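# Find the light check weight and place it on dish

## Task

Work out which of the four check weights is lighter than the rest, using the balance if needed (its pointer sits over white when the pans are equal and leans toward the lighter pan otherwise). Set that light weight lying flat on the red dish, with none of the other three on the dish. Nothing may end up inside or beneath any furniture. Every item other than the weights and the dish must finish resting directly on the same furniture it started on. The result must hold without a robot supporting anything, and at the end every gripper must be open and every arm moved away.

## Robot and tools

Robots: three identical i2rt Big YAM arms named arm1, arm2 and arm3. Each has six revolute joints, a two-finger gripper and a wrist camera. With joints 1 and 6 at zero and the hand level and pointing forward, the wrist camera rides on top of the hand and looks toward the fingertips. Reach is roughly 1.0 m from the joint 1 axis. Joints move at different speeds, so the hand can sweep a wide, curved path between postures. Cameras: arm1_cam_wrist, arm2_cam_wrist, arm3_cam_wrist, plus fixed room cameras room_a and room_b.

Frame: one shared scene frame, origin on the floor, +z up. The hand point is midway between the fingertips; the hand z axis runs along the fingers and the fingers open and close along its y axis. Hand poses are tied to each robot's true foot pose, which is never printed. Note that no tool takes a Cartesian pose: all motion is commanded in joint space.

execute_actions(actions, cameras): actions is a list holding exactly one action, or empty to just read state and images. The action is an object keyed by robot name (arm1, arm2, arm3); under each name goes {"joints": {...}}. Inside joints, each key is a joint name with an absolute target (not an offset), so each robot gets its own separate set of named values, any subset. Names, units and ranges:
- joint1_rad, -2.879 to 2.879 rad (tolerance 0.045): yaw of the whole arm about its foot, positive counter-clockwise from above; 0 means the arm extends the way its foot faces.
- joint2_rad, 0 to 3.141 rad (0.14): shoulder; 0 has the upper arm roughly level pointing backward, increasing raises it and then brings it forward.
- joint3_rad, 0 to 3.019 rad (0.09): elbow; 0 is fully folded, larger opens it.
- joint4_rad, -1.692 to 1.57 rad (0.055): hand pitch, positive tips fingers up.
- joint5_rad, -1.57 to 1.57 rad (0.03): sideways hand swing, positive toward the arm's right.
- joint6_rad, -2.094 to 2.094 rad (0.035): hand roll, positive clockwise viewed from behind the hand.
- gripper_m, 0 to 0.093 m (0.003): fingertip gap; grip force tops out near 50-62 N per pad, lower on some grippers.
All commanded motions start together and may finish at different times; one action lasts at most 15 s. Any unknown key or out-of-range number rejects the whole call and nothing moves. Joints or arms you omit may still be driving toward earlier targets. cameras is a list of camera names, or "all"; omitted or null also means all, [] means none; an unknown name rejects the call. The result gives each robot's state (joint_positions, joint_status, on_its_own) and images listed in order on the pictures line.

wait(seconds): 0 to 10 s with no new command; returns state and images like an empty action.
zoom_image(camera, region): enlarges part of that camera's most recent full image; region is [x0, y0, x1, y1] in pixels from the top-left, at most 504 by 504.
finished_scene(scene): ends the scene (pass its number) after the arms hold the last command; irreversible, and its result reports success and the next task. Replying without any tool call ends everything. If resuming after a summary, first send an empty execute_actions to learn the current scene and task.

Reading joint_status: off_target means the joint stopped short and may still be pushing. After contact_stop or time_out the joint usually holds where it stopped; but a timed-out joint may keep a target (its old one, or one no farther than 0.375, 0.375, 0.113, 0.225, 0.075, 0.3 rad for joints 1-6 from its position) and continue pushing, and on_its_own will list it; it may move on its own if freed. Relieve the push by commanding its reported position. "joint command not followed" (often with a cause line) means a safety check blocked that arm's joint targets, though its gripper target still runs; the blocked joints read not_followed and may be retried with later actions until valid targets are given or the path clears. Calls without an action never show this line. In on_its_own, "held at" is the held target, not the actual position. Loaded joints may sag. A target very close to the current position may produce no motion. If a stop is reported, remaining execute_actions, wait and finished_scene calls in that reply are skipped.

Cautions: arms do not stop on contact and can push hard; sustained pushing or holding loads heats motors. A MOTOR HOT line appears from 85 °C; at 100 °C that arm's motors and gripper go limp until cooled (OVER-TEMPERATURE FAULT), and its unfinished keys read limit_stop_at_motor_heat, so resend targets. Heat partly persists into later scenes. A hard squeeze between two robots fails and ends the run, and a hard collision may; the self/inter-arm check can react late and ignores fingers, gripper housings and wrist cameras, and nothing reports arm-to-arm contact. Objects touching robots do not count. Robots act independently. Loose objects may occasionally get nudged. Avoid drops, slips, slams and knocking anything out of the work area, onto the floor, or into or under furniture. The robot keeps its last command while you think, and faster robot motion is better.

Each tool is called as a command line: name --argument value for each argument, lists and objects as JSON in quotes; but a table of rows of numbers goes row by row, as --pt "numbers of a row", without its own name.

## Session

execute_actions --actions '[]'

Scene clock: 0.00 s.
arm1.joint_positions: joint1_rad=+0.818 joint2_rad=+0.429 joint3_rad=+1.523 joint4_rad=-1.442 joint5_rad=+0.071 joint6_rad=+0.344 gripper_m=+0.095
arm1.joint_status: not commanded
arm1.hand: x=+0.9049 y=-0.2509 z=+1.3775 quat_wxyz=(-0.252, +0.583, -0.577, -0.514) (m; scene frame)
arm2.joint_positions: joint1_rad=+0.718 joint2_rad=+0.606 joint3_rad=+1.343 joint4_rad=-1.308 joint5_rad=-0.042 joint6_rad=-0.543 gripper_m=+0.094
arm2.joint_status: not commanded
arm2.hand: x=+0.0468 y=+0.1999 z=+1.4231 quat_wxyz=(-0.364, +0.823, -0.307, -0.310) (m; scene frame)
arm3.joint_positions: joint1_rad=+0.434 joint2_rad=+0.613 joint3_rad=+1.595 joint4_rad=-1.430 joint5_rad=+0.023 joint6_rad=+0.329 gripper_m=+0.095
arm3.joint_status: not commanded
arm3.hand: x=-1.0638 y=+0.5763 z=+1.3903 quat_wxyz=(-0.304, +0.511, -0.675, -0.438) (m; scene frame)
pictures: arm1_cam_wrist, arm2_cam_wrist, arm3_cam_wrist, room_a, room_b
Images, in order (width x height): arm1_cam_wrist 504x504, arm2_cam_wrist 504x504, arm3_cam_wrist 504x504, room_a 672x504, room_b 672x504.

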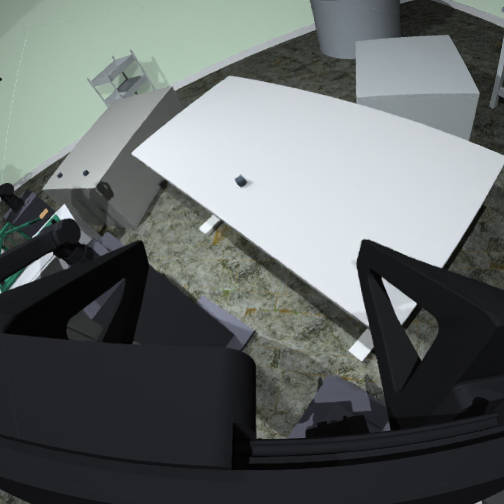

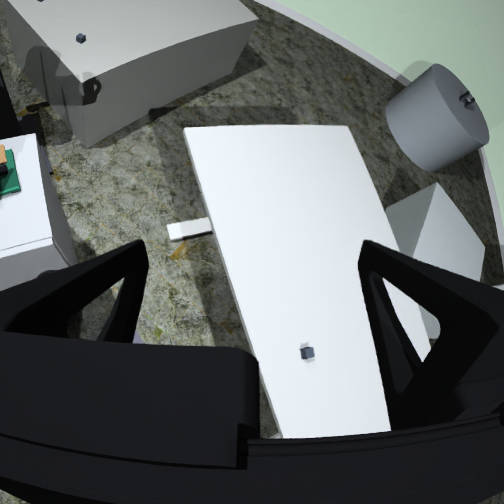

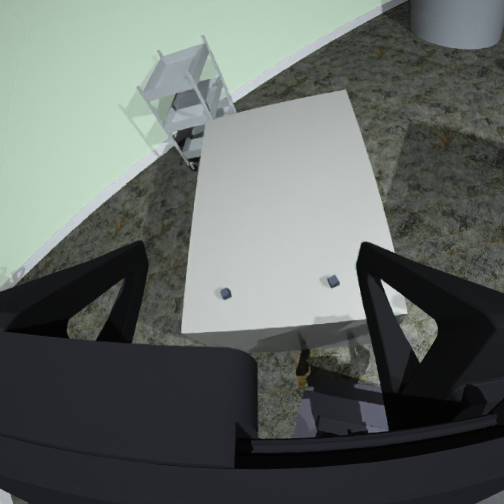

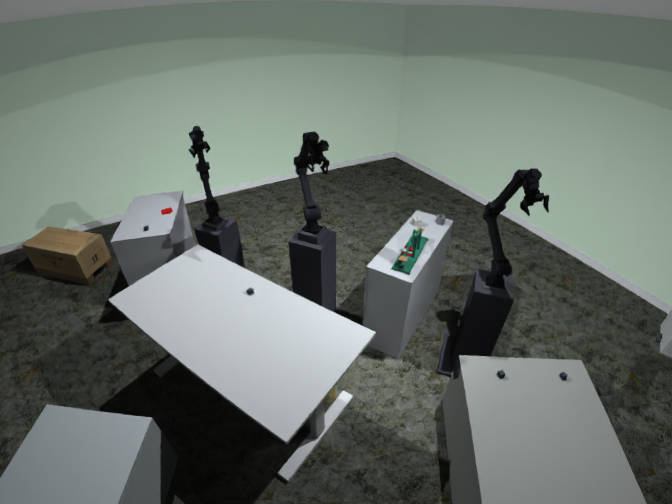

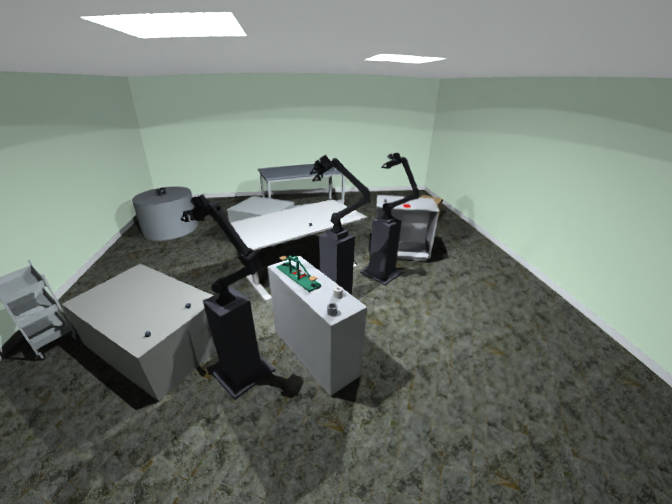

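execute_actions --actions '[{"arm1": {"joints": {"joint1_rad": -1.2, "joint2_rad": 1.4, "joint3_rad": 1.52, "joint4_rad": -1.35, "joint5_rad": 0, "joint6_rad": 0}}, "arm2": {"joints": {"joint1_rad": -0.19, "joint2_rad": 2.21, "joint3_rad": 1.64, "joint4_rad": -0.94, "joint5_rad": 0, "joint6_rad": 0}}, "arm3": {"joints": {"joint1_rad": 0.262, "joint2_rad": 1.975, "joint3_rad": 1.17, "joint4_rad": -0.735, "joint5_rad": 0, "joint6_rad": 0}}}]'

Scene clock: 8.40 s.
arm1.joint_positions: joint1_rad=-1.202 joint2_rad=+1.410 joint3_rad=+1.500 joint4_rad=-1.356 joint5_rad=+0.001 joint6_rad=+0.008 gripper_m=+0.095
arm1.joint_status: all done
arm1.hand: x=+1.4183 y=-0.3805 z=+1.0857 quat_wxyz=(-0.150, -0.024, -0.988, +0.006) (m; scene frame)
arm2.joint_positions: joint1_rad=-0.199 joint2_rad=+2.219 joint3_rad=+1.628 joint4_rad=-0.945 joint5_rad=+0.000 joint6_rad=-0.010 gripper_m=+0.094
arm2.joint_status: all done
arm2.hand: x=+0.4880 y=+0.4823 z=+0.8272 quat_wxyz=(-0.013, +0.461, -0.887, -0.007) (m; scene frame)
arm3.joint_positions: joint1_rad=+0.267 joint2_rad=+1.976 joint3_rad=+1.167 joint4_rad=-0.748 joint5_rad=+0.003 joint6_rad=+0.013 gripper_m=+0.095
arm3.joint_status: all done
arm3.hand: x=-1.0040 y=+0.8902 z=+0.7054 quat_wxyz=(-0.007, +0.666, -0.746, -0.004) (m; scene frame)
pictures: arm1_cam_wrist, arm2_cam_wrist, arm3_cam_wrist, room_a, room_b
Images, in order (width x height): arm1_cam_wrist 504x504, arm2_cam_wrist 504x504, arm3_cam_wrist 504x504, room_a 672x504, room_b 672x504.

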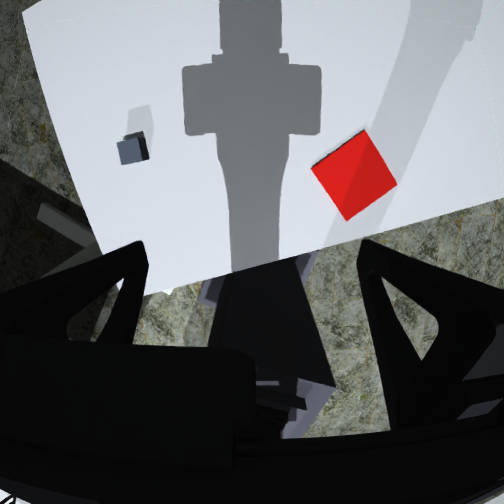

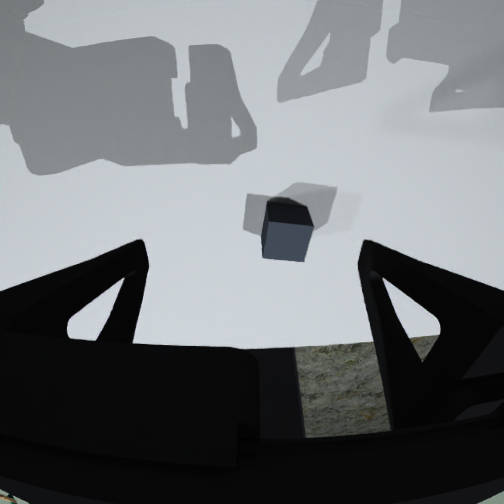

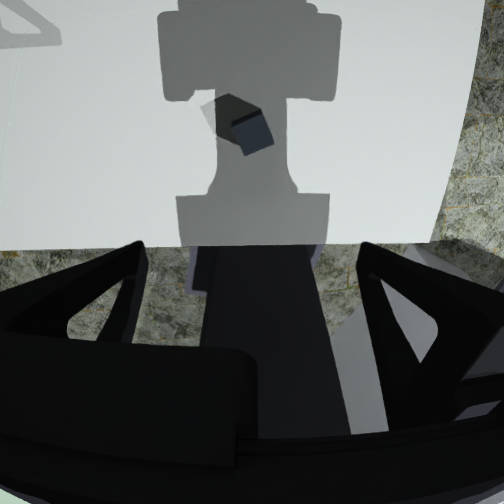

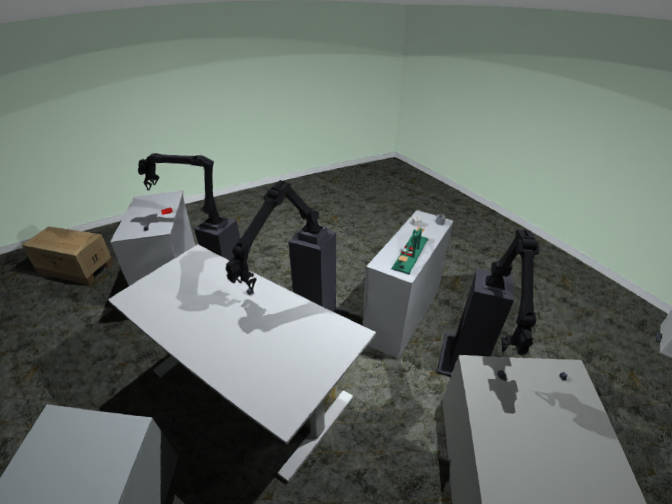

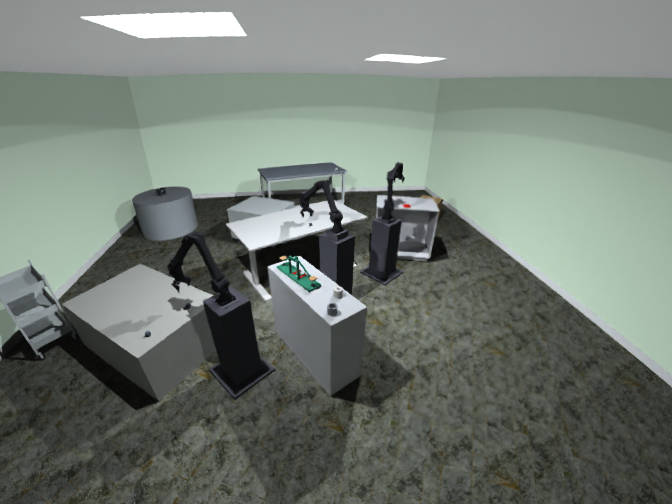

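execute_actions --actions '[]'

Scene clock: 10.93 s.
arm1.joint_positions: joint1_rad=-1.202 joint2_rad=+1.410 joint3_rad=+1.500 joint4_rad=-1.356 joint5_rad=+0.001 joint6_rad=+0.008 gripper_m=+0.095
arm1.joint_status: all done
arm1.hand: x=+1.4183 y=-0.3805 z=+1.0857 quat_wxyz=(-0.150, -0.024, -0.988, +0.006) (m; scene frame)
arm2.joint_positions: joint1_rad=-0.199 joint2_rad=+2.219 joint3_rad=+1.628 joint4_rad=-0.945 joint5_rad=+0.000 joint6_rad=-0.010 gripper_m=+0.094
arm2.joint_status: all done
arm2.hand: x=+0.4880 y=+0.4823 z=+0.8272 quat_wxyz=(-0.013, +0.461, -0.887, -0.007) (m; scene frame)
arm3.joint_positions: joint1_rad=+0.267 joint2_rad=+1.976 joint3_rad=+1.167 joint4_rad=-0.748 joint5_rad=+0.003 joint6_rad=+0.013 gripper_m=+0.095
arm3.joint_status: all done
arm3.hand: x=-1.0040 y=+0.8902 z=+0.7054 quat_wxyz=(-0.007, +0.666, -0.746, -0.004) (m; scene frame)
pictures: arm1_cam_wrist, arm2_cam_wrist, arm3_cam_wrist, room_a, room_b
Images, in order (width x height): arm1_cam_wrist 504x504, arm2_cam_wrist 504x504, arm3_cam_wrist 504x504, room_a 672x504, room_b 672x504.

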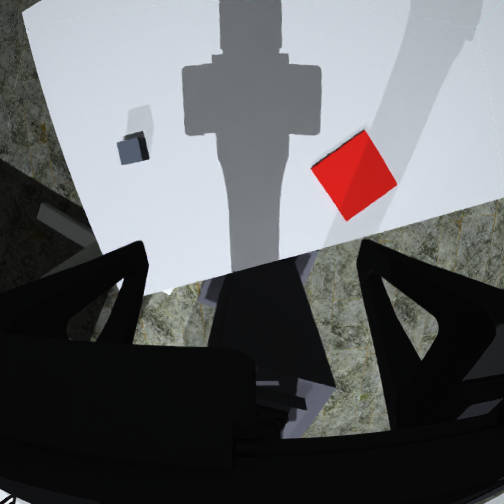

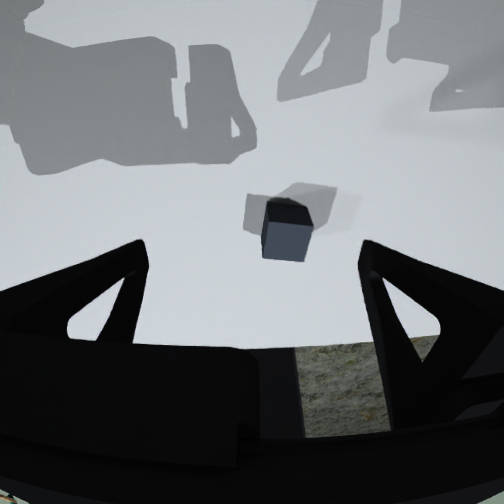

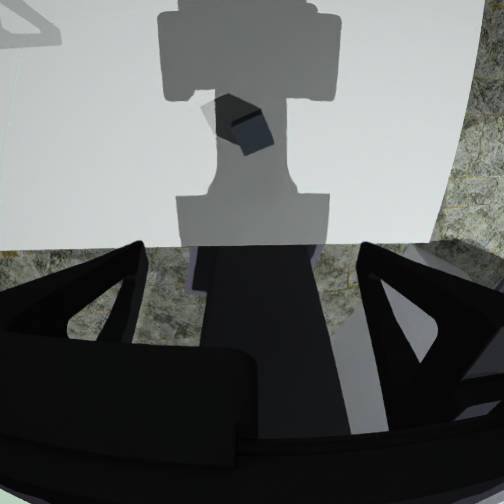

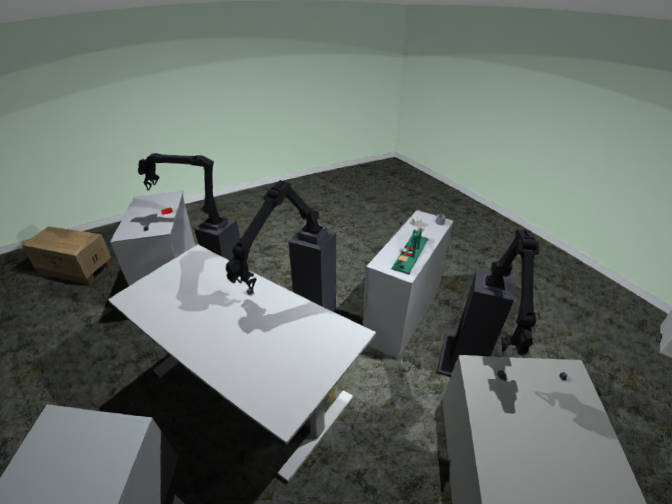

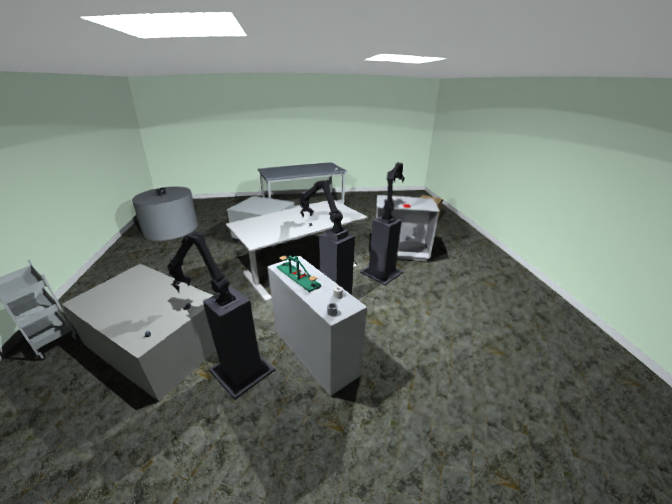

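zoom_image --camera "arm2_cam_wrist" --region '[220, 170, 360, 290]'

zoom_image --camera "arm3_cam_wrist" --region '[190, 80, 310, 180]'

Region (220, 170, 360, 290) of arm2_cam_wrist's 504x504 image, scaled by 3.600, with more detail than that image has; it fills the top 432 rows of this view, and the rest is white.

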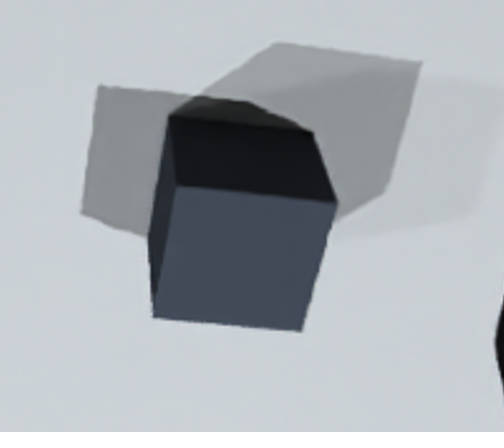

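Region (190, 80, 310, 180) of arm3_cam_wrist's 504x504 image, scaled by 4.200, with more detail than that image has.

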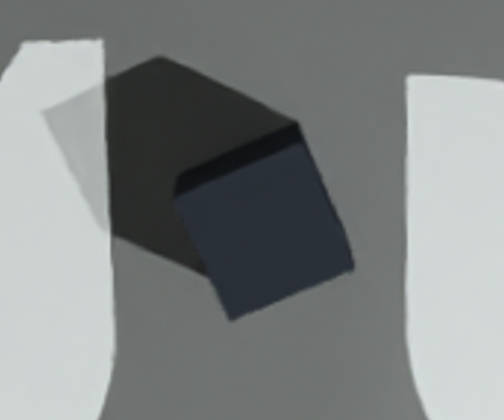

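zoom_image --camera "arm1_cam_wrist" --region '[90, 100, 180, 180]'

zoom_image --camera "room_b" --region '[250, 230, 390, 340]'

zoom_image --camera "room_a" --region '[350, 200, 470, 300]'

Region (90, 100, 180, 180) of arm1_cam_wrist's 504x504 image, scaled by 5.600, with more detail than that image has.

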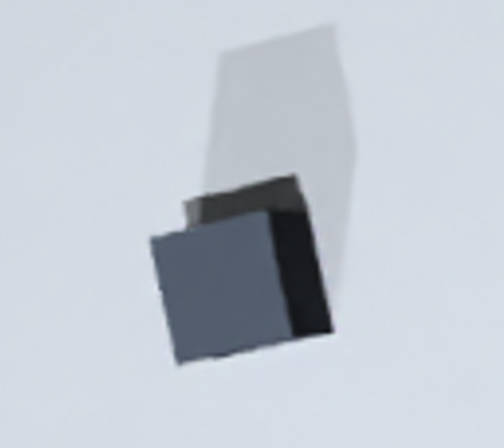

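Region (250, 230, 390, 340) of room_b's 672x504 image, scaled by 3.600, with more detail than that image has; it fills the top 396 rows of this view, and the rest is white.

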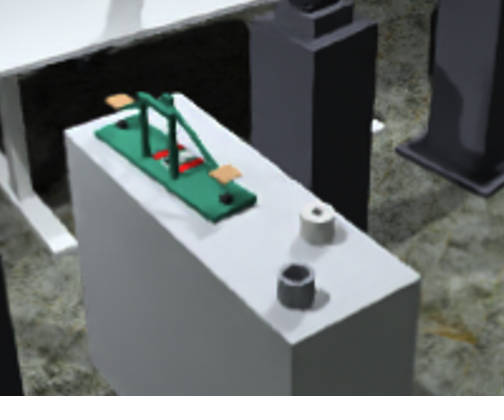

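Region (350, 200, 470, 300) of room_a's 672x504 image, scaled by 4.200, with more detail than that image has.

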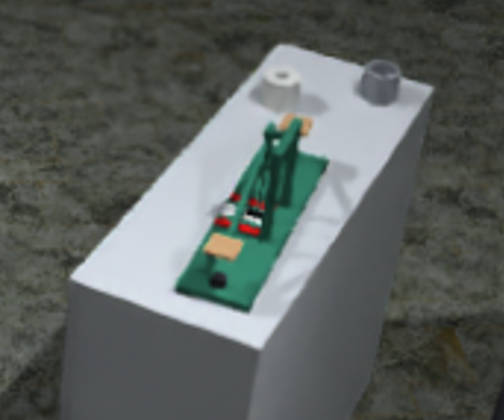

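execute_actions --actions '[{"arm1": {"joints": {"joint1_rad": -0.93, "joint2_rad": 1.84, "joint3_rad": 1.56, "joint4_rad": -1.262, "joint6_rad": 0.04}}, "arm2": {"joints": {"joint1_rad": -0.245, "joint2_rad": 2.28, "joint3_rad": 1.53, "joint4_rad": -0.80, "joint6_rad": 0.09}}, "arm3": {"joints": {"joint2_rad": 2.345, "joint3_rad": 1.285, "joint4_rad": -0.478, "joint6_rad": -0.40}}}]' --cameras '["arm1_cam_wrist", "arm2_cam_wrist", "arm3_cam_wrist"]'

Scene clock: 18.40 s.
arm1.joint_positions: joint1_rad=-0.922 joint2_rad=+1.844 joint3_rad=+1.536 joint4_rad=-1.273 joint5_rad=+0.000 joint6_rad=+0.032 gripper_m=+0.095
arm1.joint_status: all done
arm1.hand: x=+1.4707 y=-0.2312 z=+0.8850 quat_wxyz=(+0.008, +0.104, -0.995, +0.003) (m; scene frame)
arm2.joint_positions: joint1_rad=-0.244 joint2_rad=+2.298 joint3_rad=+1.528 joint4_rad=-0.816 joint5_rad=+0.000 joint6_rad=+0.080 gripper_m=+0.094
arm2.joint_status: all done
arm2.hand: x=+0.4881 y=+0.4367 z=+0.7508 quat_wxyz=(+0.010, +0.400, -0.916, +0.005) (m; scene frame)
arm3.joint_positions: joint1_rad=+0.267 joint2_rad=+2.359 joint3_rad=+1.270 joint4_rad=-0.492 joint5_rad=+0.003 joint6_rad=-0.387 gripper_m=+0.095
arm3.joint_status: all done
arm3.hand: x=-1.0026 y=+0.9023 z=+0.5405 quat_wxyz=(+0.003, +0.801, -0.599, +0.004) (m; scene frame)
pictures: arm1_cam_wrist, arm2_cam_wrist, arm3_cam_wrist
Images, in order (width x height): arm1_cam_wrist 504x504, arm2_cam_wrist 504x504, arm3_cam_wrist 504x504.

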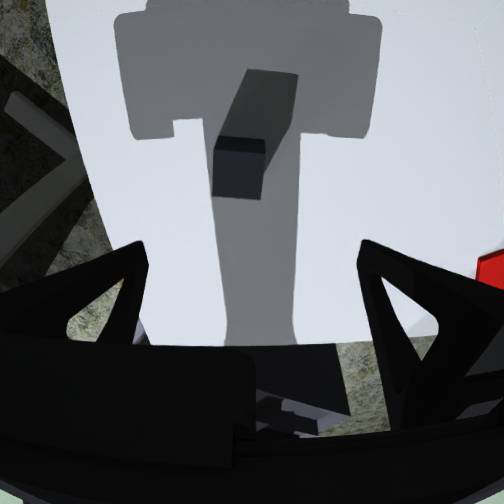

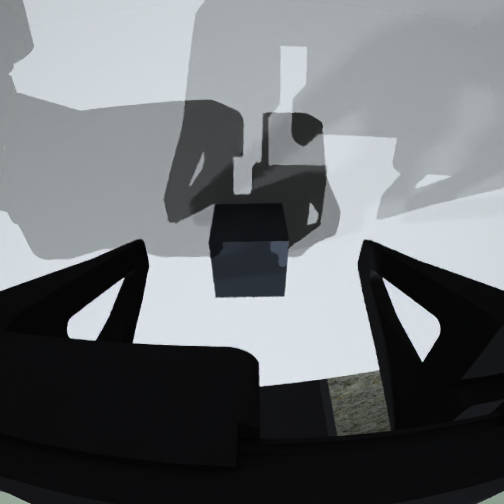

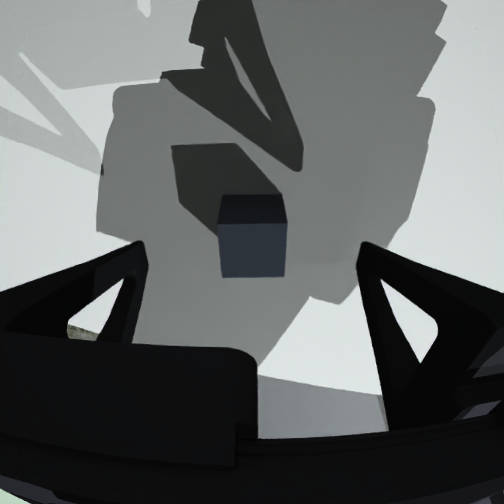

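zoom_image --camera "arm3_cam_wrist" --region '[190, 180, 320, 290]'

zoom_image --camera "arm1_cam_wrist" --region '[190, 120, 300, 220]'

Region (190, 180, 320, 290) of arm3_cam_wrist's 504x504 image, scaled by 3.877, with more detail than that image has; it fills the top 426 rows of this view, and the rest is white.

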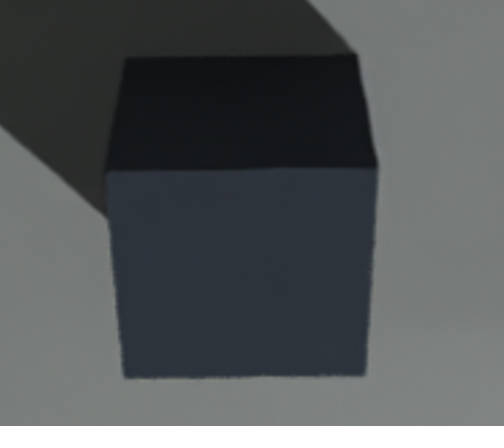

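Region (190, 120, 300, 220) of arm1_cam_wrist's 504x504 image, scaled by 4.582, with more detail than that image has; it fills the top 458 rows of this view, and the rest is white.

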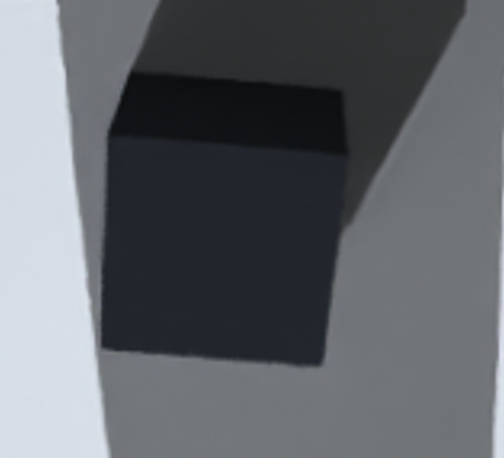

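execute_actions --actions '[{"arm2": {"joints": {"gripper_m": 0.018}}, "arm3": {"joints": {"joint2_rad": 2.40, "joint4_rad": -0.445, "gripper_m": 0.05}}}]' --cameras '["arm2_cam_wrist", "arm3_cam_wrist"]'

Scene clock: 21.43 s.
arm1.joint_positions: joint1_rad=-0.922 joint2_rad=+1.844 joint3_rad=+1.536 joint4_rad=-1.273 joint5_rad=+0.000 joint6_rad=+0.032 gripper_m=+0.095
arm1.joint_status: not commanded
arm1.hand: x=+1.4707 y=-0.2312 z=+0.8850 quat_wxyz=(+0.008, +0.104, -0.995, +0.003) (m; scene frame)
arm2.joint_positions: joint1_rad=-0.244 joint2_rad=+2.298 joint3_rad=+1.528 joint4_rad=-0.815 joint5_rad=+0.000 joint6_rad=+0.080 gripper_m=+0.029
arm2.joint_status: gripper_m off_target (ended at +0.029, target +0.018)
arm2.hand: x=+0.4883 y=+0.4370 z=+0.7508 quat_wxyz=(+0.009, +0.400, -0.917, +0.004) (m; scene frame)
arm3.joint_positions: joint1_rad=+0.267 joint2_rad=+2.381 joint3_rad=+1.270 joint4_rad=-0.459 joint5_rad=+0.003 joint6_rad=-0.387 gripper_m=+0.050
arm3.joint_status: all done
arm3.hand: x=-1.0026 y=+0.9024 z=+0.5298 quat_wxyz=(-0.002, +0.801, -0.599, +0.001) (m; scene frame)
pictures: arm2_cam_wrist, arm3_cam_wrist
Images, in order (width x height): arm2_cam_wrist 504x504, arm3_cam_wrist 504x504.

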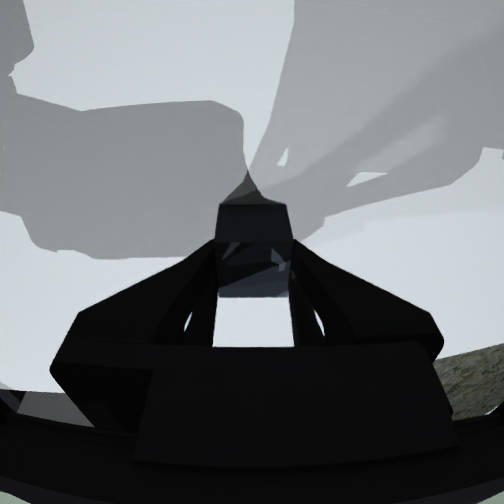

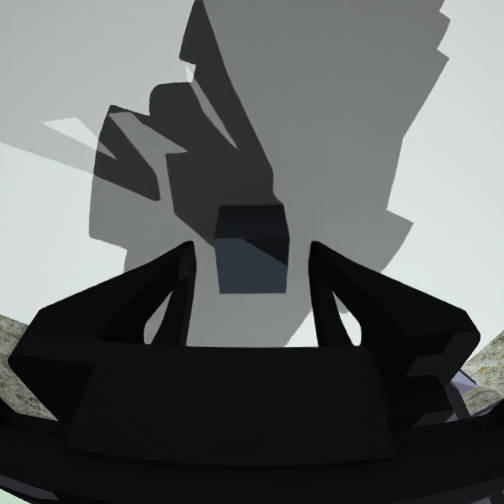

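execute_actions --actions '[{"arm1": {"joints": {"joint1_rad": -1.456, "joint2_rad": 1.78, "joint3_rad": 1.47, "joint4_rad": -1.25}}, "arm2": {"joints": {"joint1_rad": 1.4, "joint2_rad": 1.3, "joint3_rad": 1.55, "joint4_rad": -1.40, "joint6_rad": 0.0, "gripper_m": 0.018}}, "arm3": {"joints": {"joint2_rad": 2.413}}}]'

Scene clock: 25.17 s.
arm1.joint_positions: joint1_rad=-1.461 joint2_rad=+1.789 joint3_rad=+1.470 joint4_rad=-1.262 joint5_rad=+0.001 joint6_rad=+0.034 gripper_m=+0.095
arm1.joint_status: all done
arm1.hand: x=+1.4421 y=-0.5185 z=+0.8914 quat_wxyz=(+0.007, -0.166, -0.986, +0.003) (m; scene frame)
arm2.joint_positions: joint1_rad=+1.403 joint2_rad=+1.307 joint3_rad=+1.528 joint4_rad=-1.388 joint5_rad=-0.002 joint6_rad=+0.008 gripper_m=+0.029
arm2.joint_status: gripper_m off_target (ended at +0.029, target +0.018); the others done
arm2.hand: x=-0.2579 y=+0.2281 z=+1.2702 quat_wxyz=(-0.054, +0.936, -0.290, -0.194) (m; scene frame)
arm3.joint_positions: joint1_rad=+0.267 joint2_rad=+2.391 joint3_rad=+1.270 joint4_rad=-0.459 joint5_rad=+0.003 joint6_rad=-0.387 gripper_m=+0.050
arm3.joint_status: all done
arm3.hand: x=-1.0029 y=+0.8986 z=+0.5249 quat_wxyz=(+0.002, +0.801, -0.599, +0.004) (m; scene frame)
pictures: arm1_cam_wrist, arm2_cam_wrist, arm3_cam_wrist, room_a, room_b
Images, in order (width x height): arm1_cam_wrist 504x504, arm2_cam_wrist 504x504, arm3_cam_wrist 504x504, room_a 672x504, room_b 672x504.

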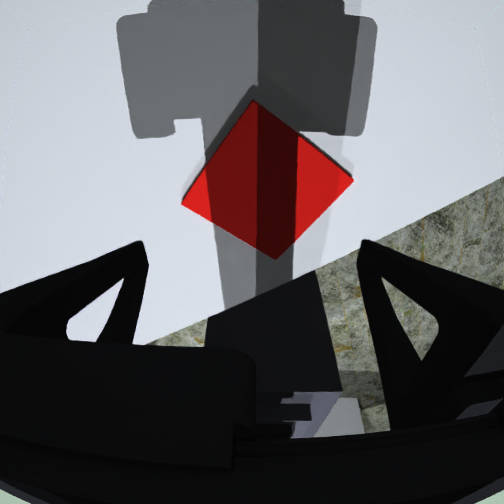

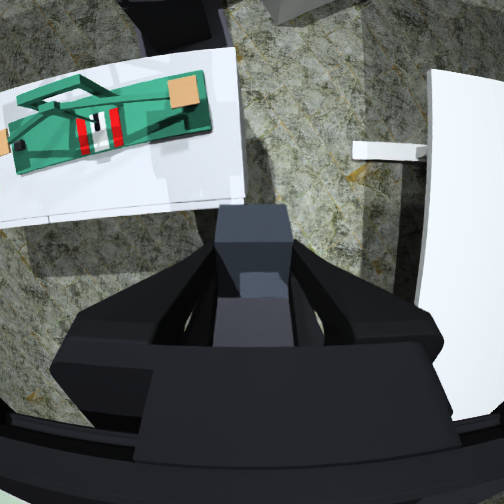

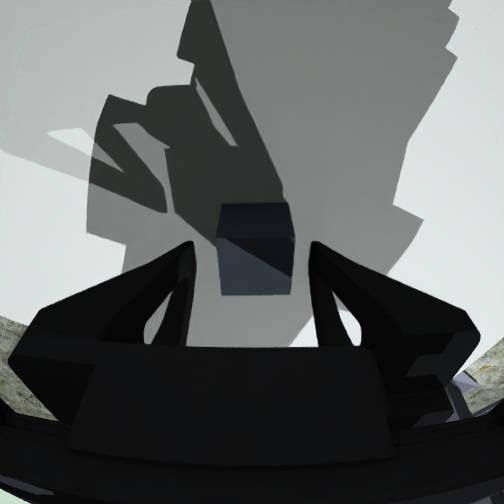

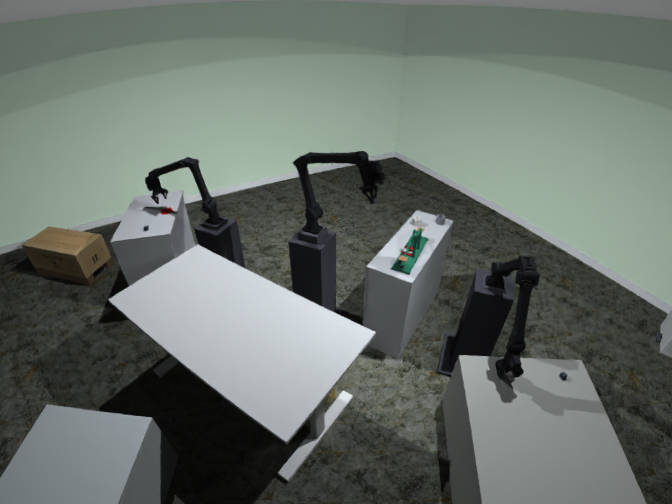

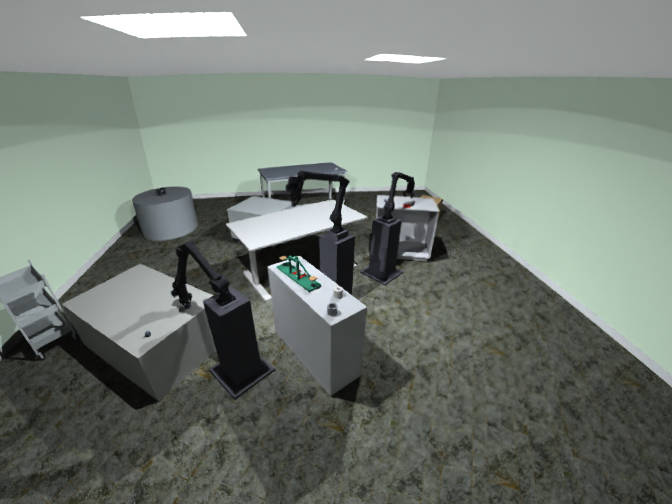

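zoom_image --camera "arm2_cam_wrist" --region '[0, 50, 250, 230]'

zoom_image --camera "arm2_cam_wrist" --region '[150, 60, 230, 140]'

Region (0, 50, 250, 230) of arm2_cam_wrist's 504x504 image, scaled by 2.016, with more detail than that image has; it fills the top 363 rows of this view, and the rest is white.

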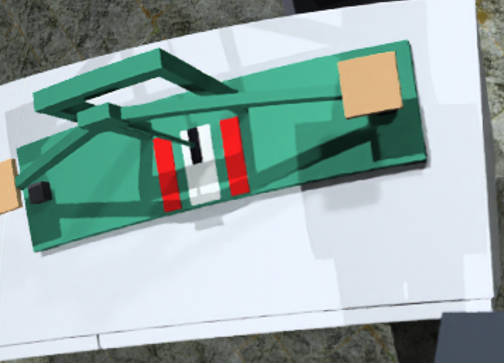

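Region (150, 60, 230, 140) of arm2_cam_wrist's 504x504 image, scaled by 6.300, with more detail than that image has.

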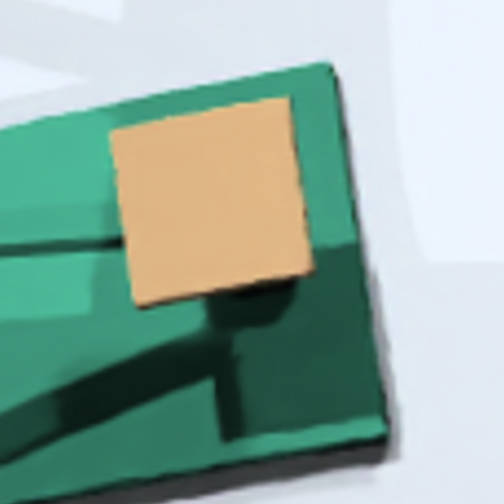

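execute_actions --actions '[{"arm2": {"joints": {"joint1_rad": 1.85, "gripper_m": 0.018}}, "arm3": {"joints": {"gripper_m": 0.018}}}]' --cameras '["arm2_cam_wrist", "arm3_cam_wrist"]'

Scene clock: 34.83 s.
arm1.joint_positions: joint1_rad=-1.461 joint2_rad=+1.789 joint3_rad=+1.470 joint4_rad=-1.262 joint5_rad=+0.001 joint6_rad=+0.034 gripper_m=+0.095
arm1.joint_status: not commanded
arm1.hand: x=+1.4421 y=-0.5185 z=+0.8914 quat_wxyz=(+0.007, -0.166, -0.986, +0.003) (m; scene frame)
arm2.joint_positions: joint1_rad=+1.856 joint2_rad=+1.307 joint3_rad=+1.528 joint4_rad=-1.388 joint5_rad=-0.002 joint6_rad=+0.008 gripper_m=+0.029
arm2.joint_status: gripper_m off_target (ended at +0.029, target +0.018); the others done
arm2.hand: x=-0.3315 y=+0.0363 z=+1.2711 quat_wxyz=(-0.010, +0.977, -0.073, -0.202) (m; scene frame)
arm3.joint_positions: joint1_rad=+0.267 joint2_rad=+2.391 joint3_rad=+1.270 joint4_rad=-0.457 joint5_rad=+0.002 joint6_rad=-0.388 gripper_m=+0.029
arm3.joint_status: gripper_m off_target (ended at +0.029, target +0.018)
arm3.hand: x=-1.0030 y=+0.8989 z=+0.5247 quat_wxyz=(+0.002, +0.801, -0.598, +0.003) (m; scene frame)
pictures: arm2_cam_wrist, arm3_cam_wrist
Images, in order (width x height): arm2_cam_wrist 504x504, arm3_cam_wrist 504x504.

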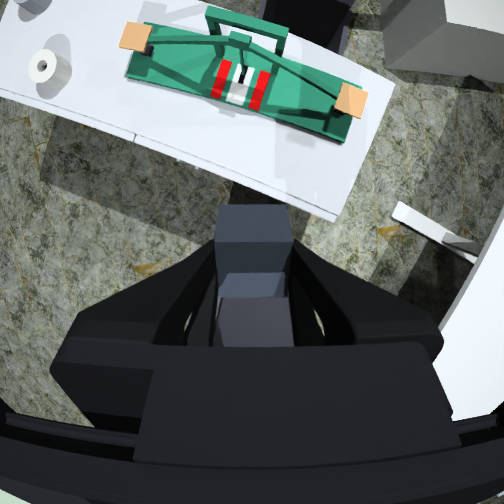

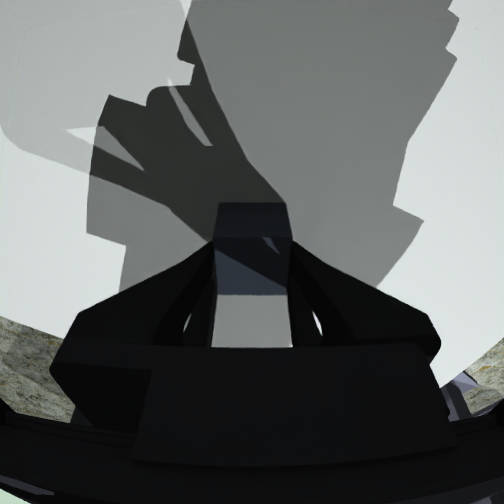

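zoom_image --camera "arm2_cam_wrist" --region '[105, 5, 185, 85]'

zoom_image --camera "arm2_cam_wrist" --region '[310, 65, 390, 145]'

Region (105, 5, 185, 85) of arm2_cam_wrist's 504x504 image, scaled by 6.300, with more detail than that image has.

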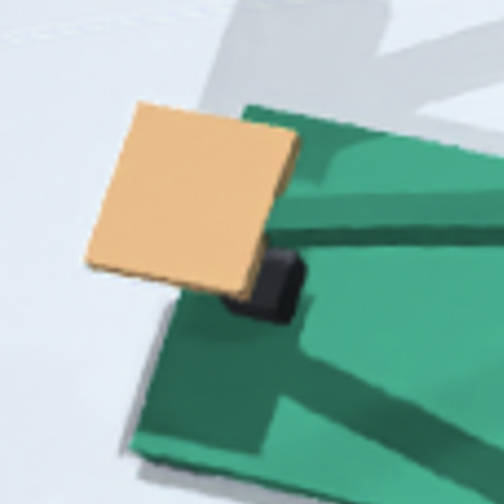

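Region (310, 65, 390, 145) of arm2_cam_wrist's 504x504 image, scaled by 6.300, with more detail than that image has.

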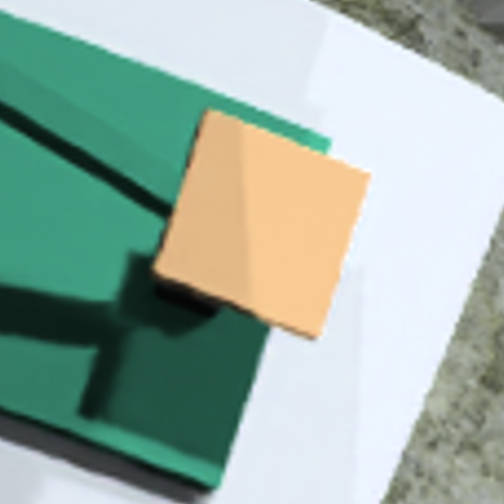

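zoom_image --camera "arm2_cam_wrist" --region '[190, 0, 310, 110]'

Region (190, 0, 310, 110) of arm2_cam_wrist's 504x504 image, scaled by 4.200, with more detail than that image has; it fills the top 462 rows of this view, and the rest is white.

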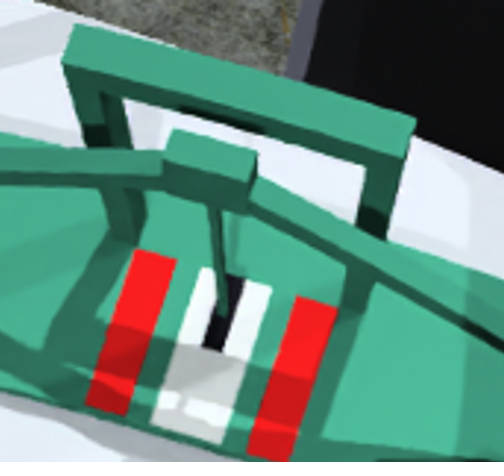

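execute_actions --actions '[{"arm2": {"joints": {"joint1_rad": 1.585, "joint4_rad": -1.55, "joint6_rad": 1.62, "gripper_m": 0.018}}, "arm3": {"joints": {"joint1_rad": -2.17, "joint2_rad": 1.775, "joint3_rad": 1.90, "joint4_rad": -1.515, "joint6_rad": 0.0, "gripper_m": 0.018}}}]' --cameras '["arm2_cam_wrist", "arm3_cam_wrist", "room_b"]'

Scene clock: 59.63 s.
arm1.joint_positions: joint1_rad=-1.461 joint2_rad=+1.789 joint3_rad=+1.470 joint4_rad=-1.262 joint5_rad=+0.001 joint6_rad=+0.034 gripper_m=+0.095
arm1.joint_status: not commanded
arm1.hand: x=+1.4421 y=-0.5185 z=+0.8914 quat_wxyz=(+0.007, -0.166, -0.986, +0.003) (m; scene frame)
arm2.joint_positions: joint1_rad=+1.576 joint2_rad=+1.307 joint3_rad=+1.528 joint4_rad=-1.537 joint5_rad=+0.001 joint6_rad=+1.609 gripper_m=+0.029
arm2.joint_status: gripper_m off_target (ended at +0.029, target +0.018); the others done
arm2.hand: x=-0.2645 y=+0.1454 z=+1.2586 quat_wxyz=(+0.073, +0.523, -0.842, -0.105) (m; scene frame)
arm3.joint_positions: joint1_rad=-2.174 joint2_rad=+1.804 joint3_rad=+1.882 joint4_rad=-1.504 joint5_rad=+0.003 joint6_rad=-0.010 gripper_m=+0.029
arm3.joint_status: gripper_m off_target (ended at +0.029, target +0.018); the others done
arm3.hand: x=-0.7218 y=-0.0970 z=+1.0451 quat_wxyz=(-0.064, -0.461, -0.885, +0.035) (m; scene frame)
pictures: arm2_cam_wrist, arm3_cam_wrist, room_b
Images, in order (width x height): arm2_cam_wrist 504x504, arm3_cam_wrist 504x504, room_b 672x504.

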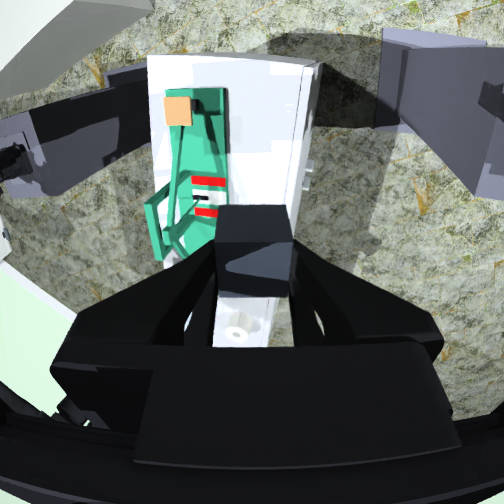

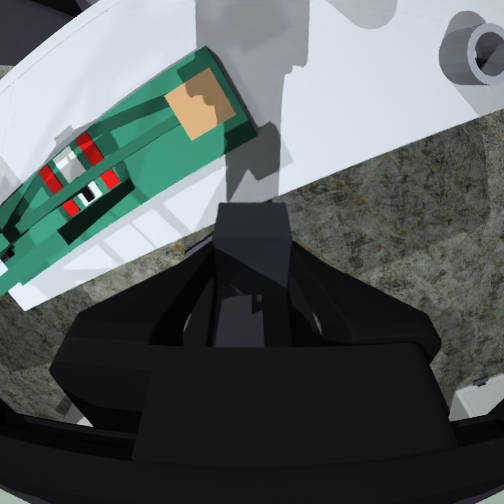

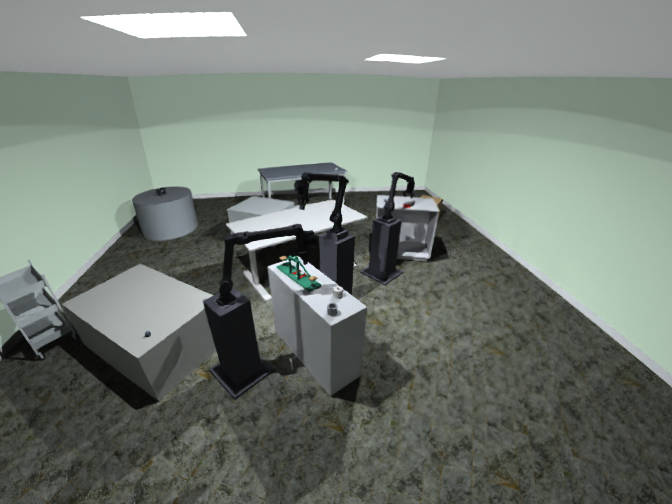

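zoom_image --camera "arm3_cam_wrist" --region '[150, 40, 270, 160]'

zoom_image --camera "arm2_cam_wrist" --region '[140, 70, 240, 150]'

Region (150, 40, 270, 160) of arm3_cam_wrist's 504x504 image, scaled by 4.200, with more detail than that image has.

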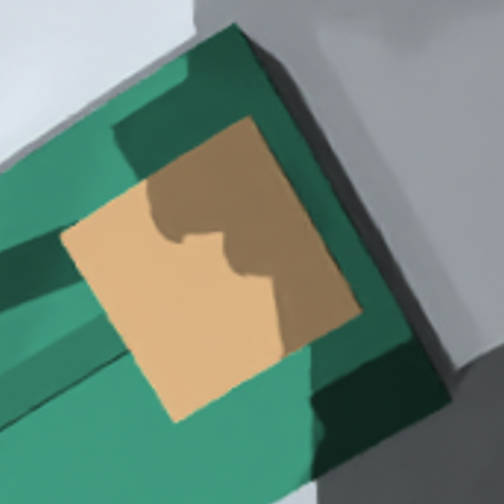

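Region (140, 70, 240, 150) of arm2_cam_wrist's 504x504 image, scaled by 5.040, with more detail than that image has; it fills the top 403 rows of this view, and the rest is white.

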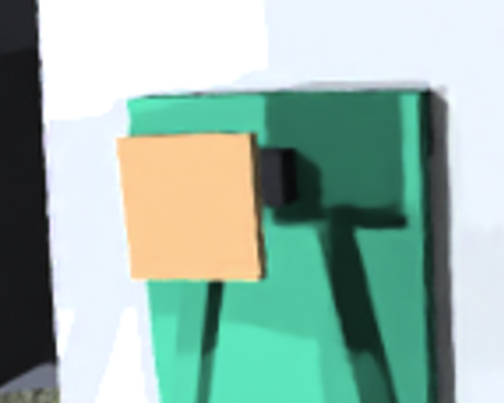

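execute_actions --actions '[{"arm2": {"joints": {"joint1_rad": 1.588, "joint2_rad": 2.23, "joint3_rad": 1.935, "joint4_rad": -1.222, "joint6_rad": 1.55, "gripper_m": 0.018}}, "arm3": {"joints": {"joint1_rad": -2.095, "joint2_rad": 2.095, "joint3_rad": 2.025, "joint4_rad": -1.45, "joint6_rad": 1.09, "gripper_m": 0.018}}}]' --cameras '["arm2_cam_wrist", "arm3_cam_wrist", "room_a", "room_b"]'

Scene clock: 67.10 s.
arm1.joint_positions: joint1_rad=-1.461 joint2_rad=+1.789 joint3_rad=+1.470 joint4_rad=-1.262 joint5_rad=+0.001 joint6_rad=+0.034 gripper_m=+0.095
arm1.joint_status: not commanded
arm1.hand: x=+1.4421 y=-0.5185 z=+0.8914 quat_wxyz=(+0.007, -0.166, -0.986, +0.003) (m; scene frame)
arm2.joint_positions: joint1_rad=+1.578 joint2_rad=+2.261 joint3_rad=+1.900 joint4_rad=-1.227 joint5_rad=-0.001 joint6_rad=+1.559 gripper_m=+0.029
arm2.joint_status: gripper_m off_target (ended at +0.029, target +0.018); the others done
arm2.hand: x=-0.4909 y=+0.2420 z=+0.8982 quat_wxyz=(-0.001, +0.550, -0.835, +0.008) (m; scene frame)
arm3.joint_positions: joint1_rad=-2.088 joint2_rad=+2.103 joint3_rad=+1.997 joint4_rad=-1.457 joint5_rad=+0.002 joint6_rad=+1.077 gripper_m=+0.029
arm3.joint_status: gripper_m off_target (ended at +0.029, target +0.018); the others done
arm3.hand: x=-0.6409 y=-0.1148 z=+0.9111 quat_wxyz=(-0.004, -0.831, -0.557, +0.000) (m; scene frame)
pictures: arm2_cam_wrist, arm3_cam_wrist, room_a, room_b
Images, in order (width x height): arm2_cam_wrist 504x504, arm3_cam_wrist 504x504, room_a 672x504, room_b 672x504.

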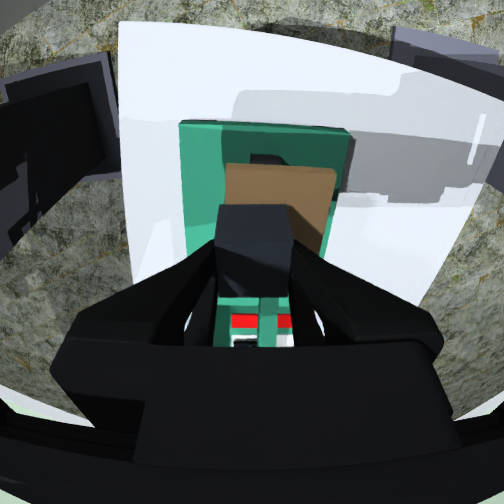

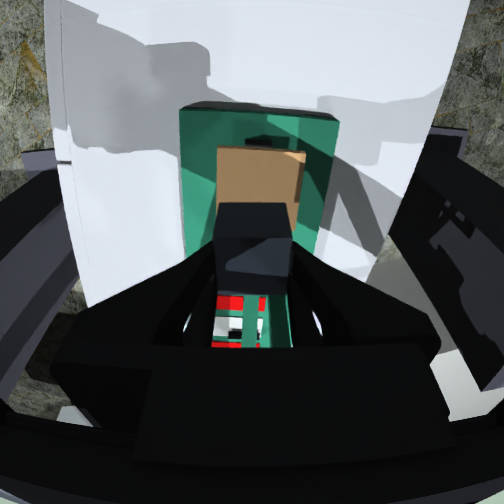

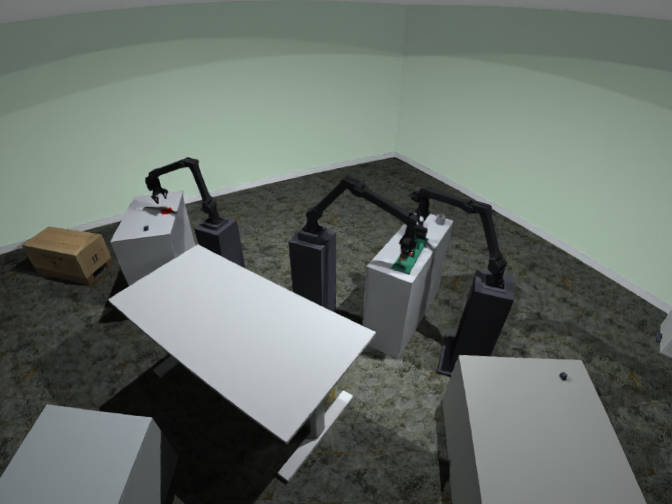

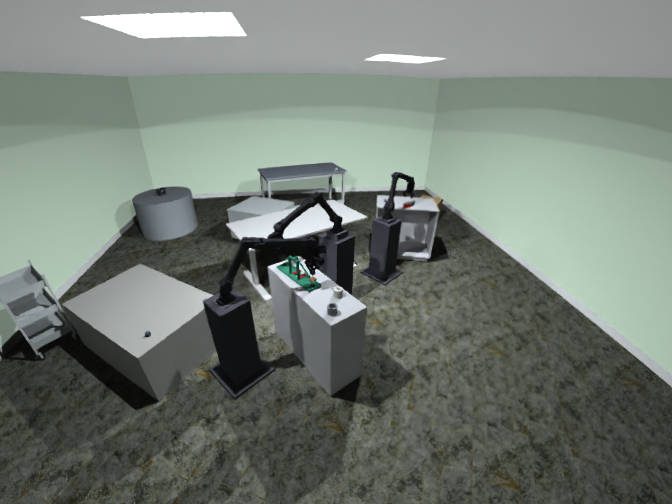

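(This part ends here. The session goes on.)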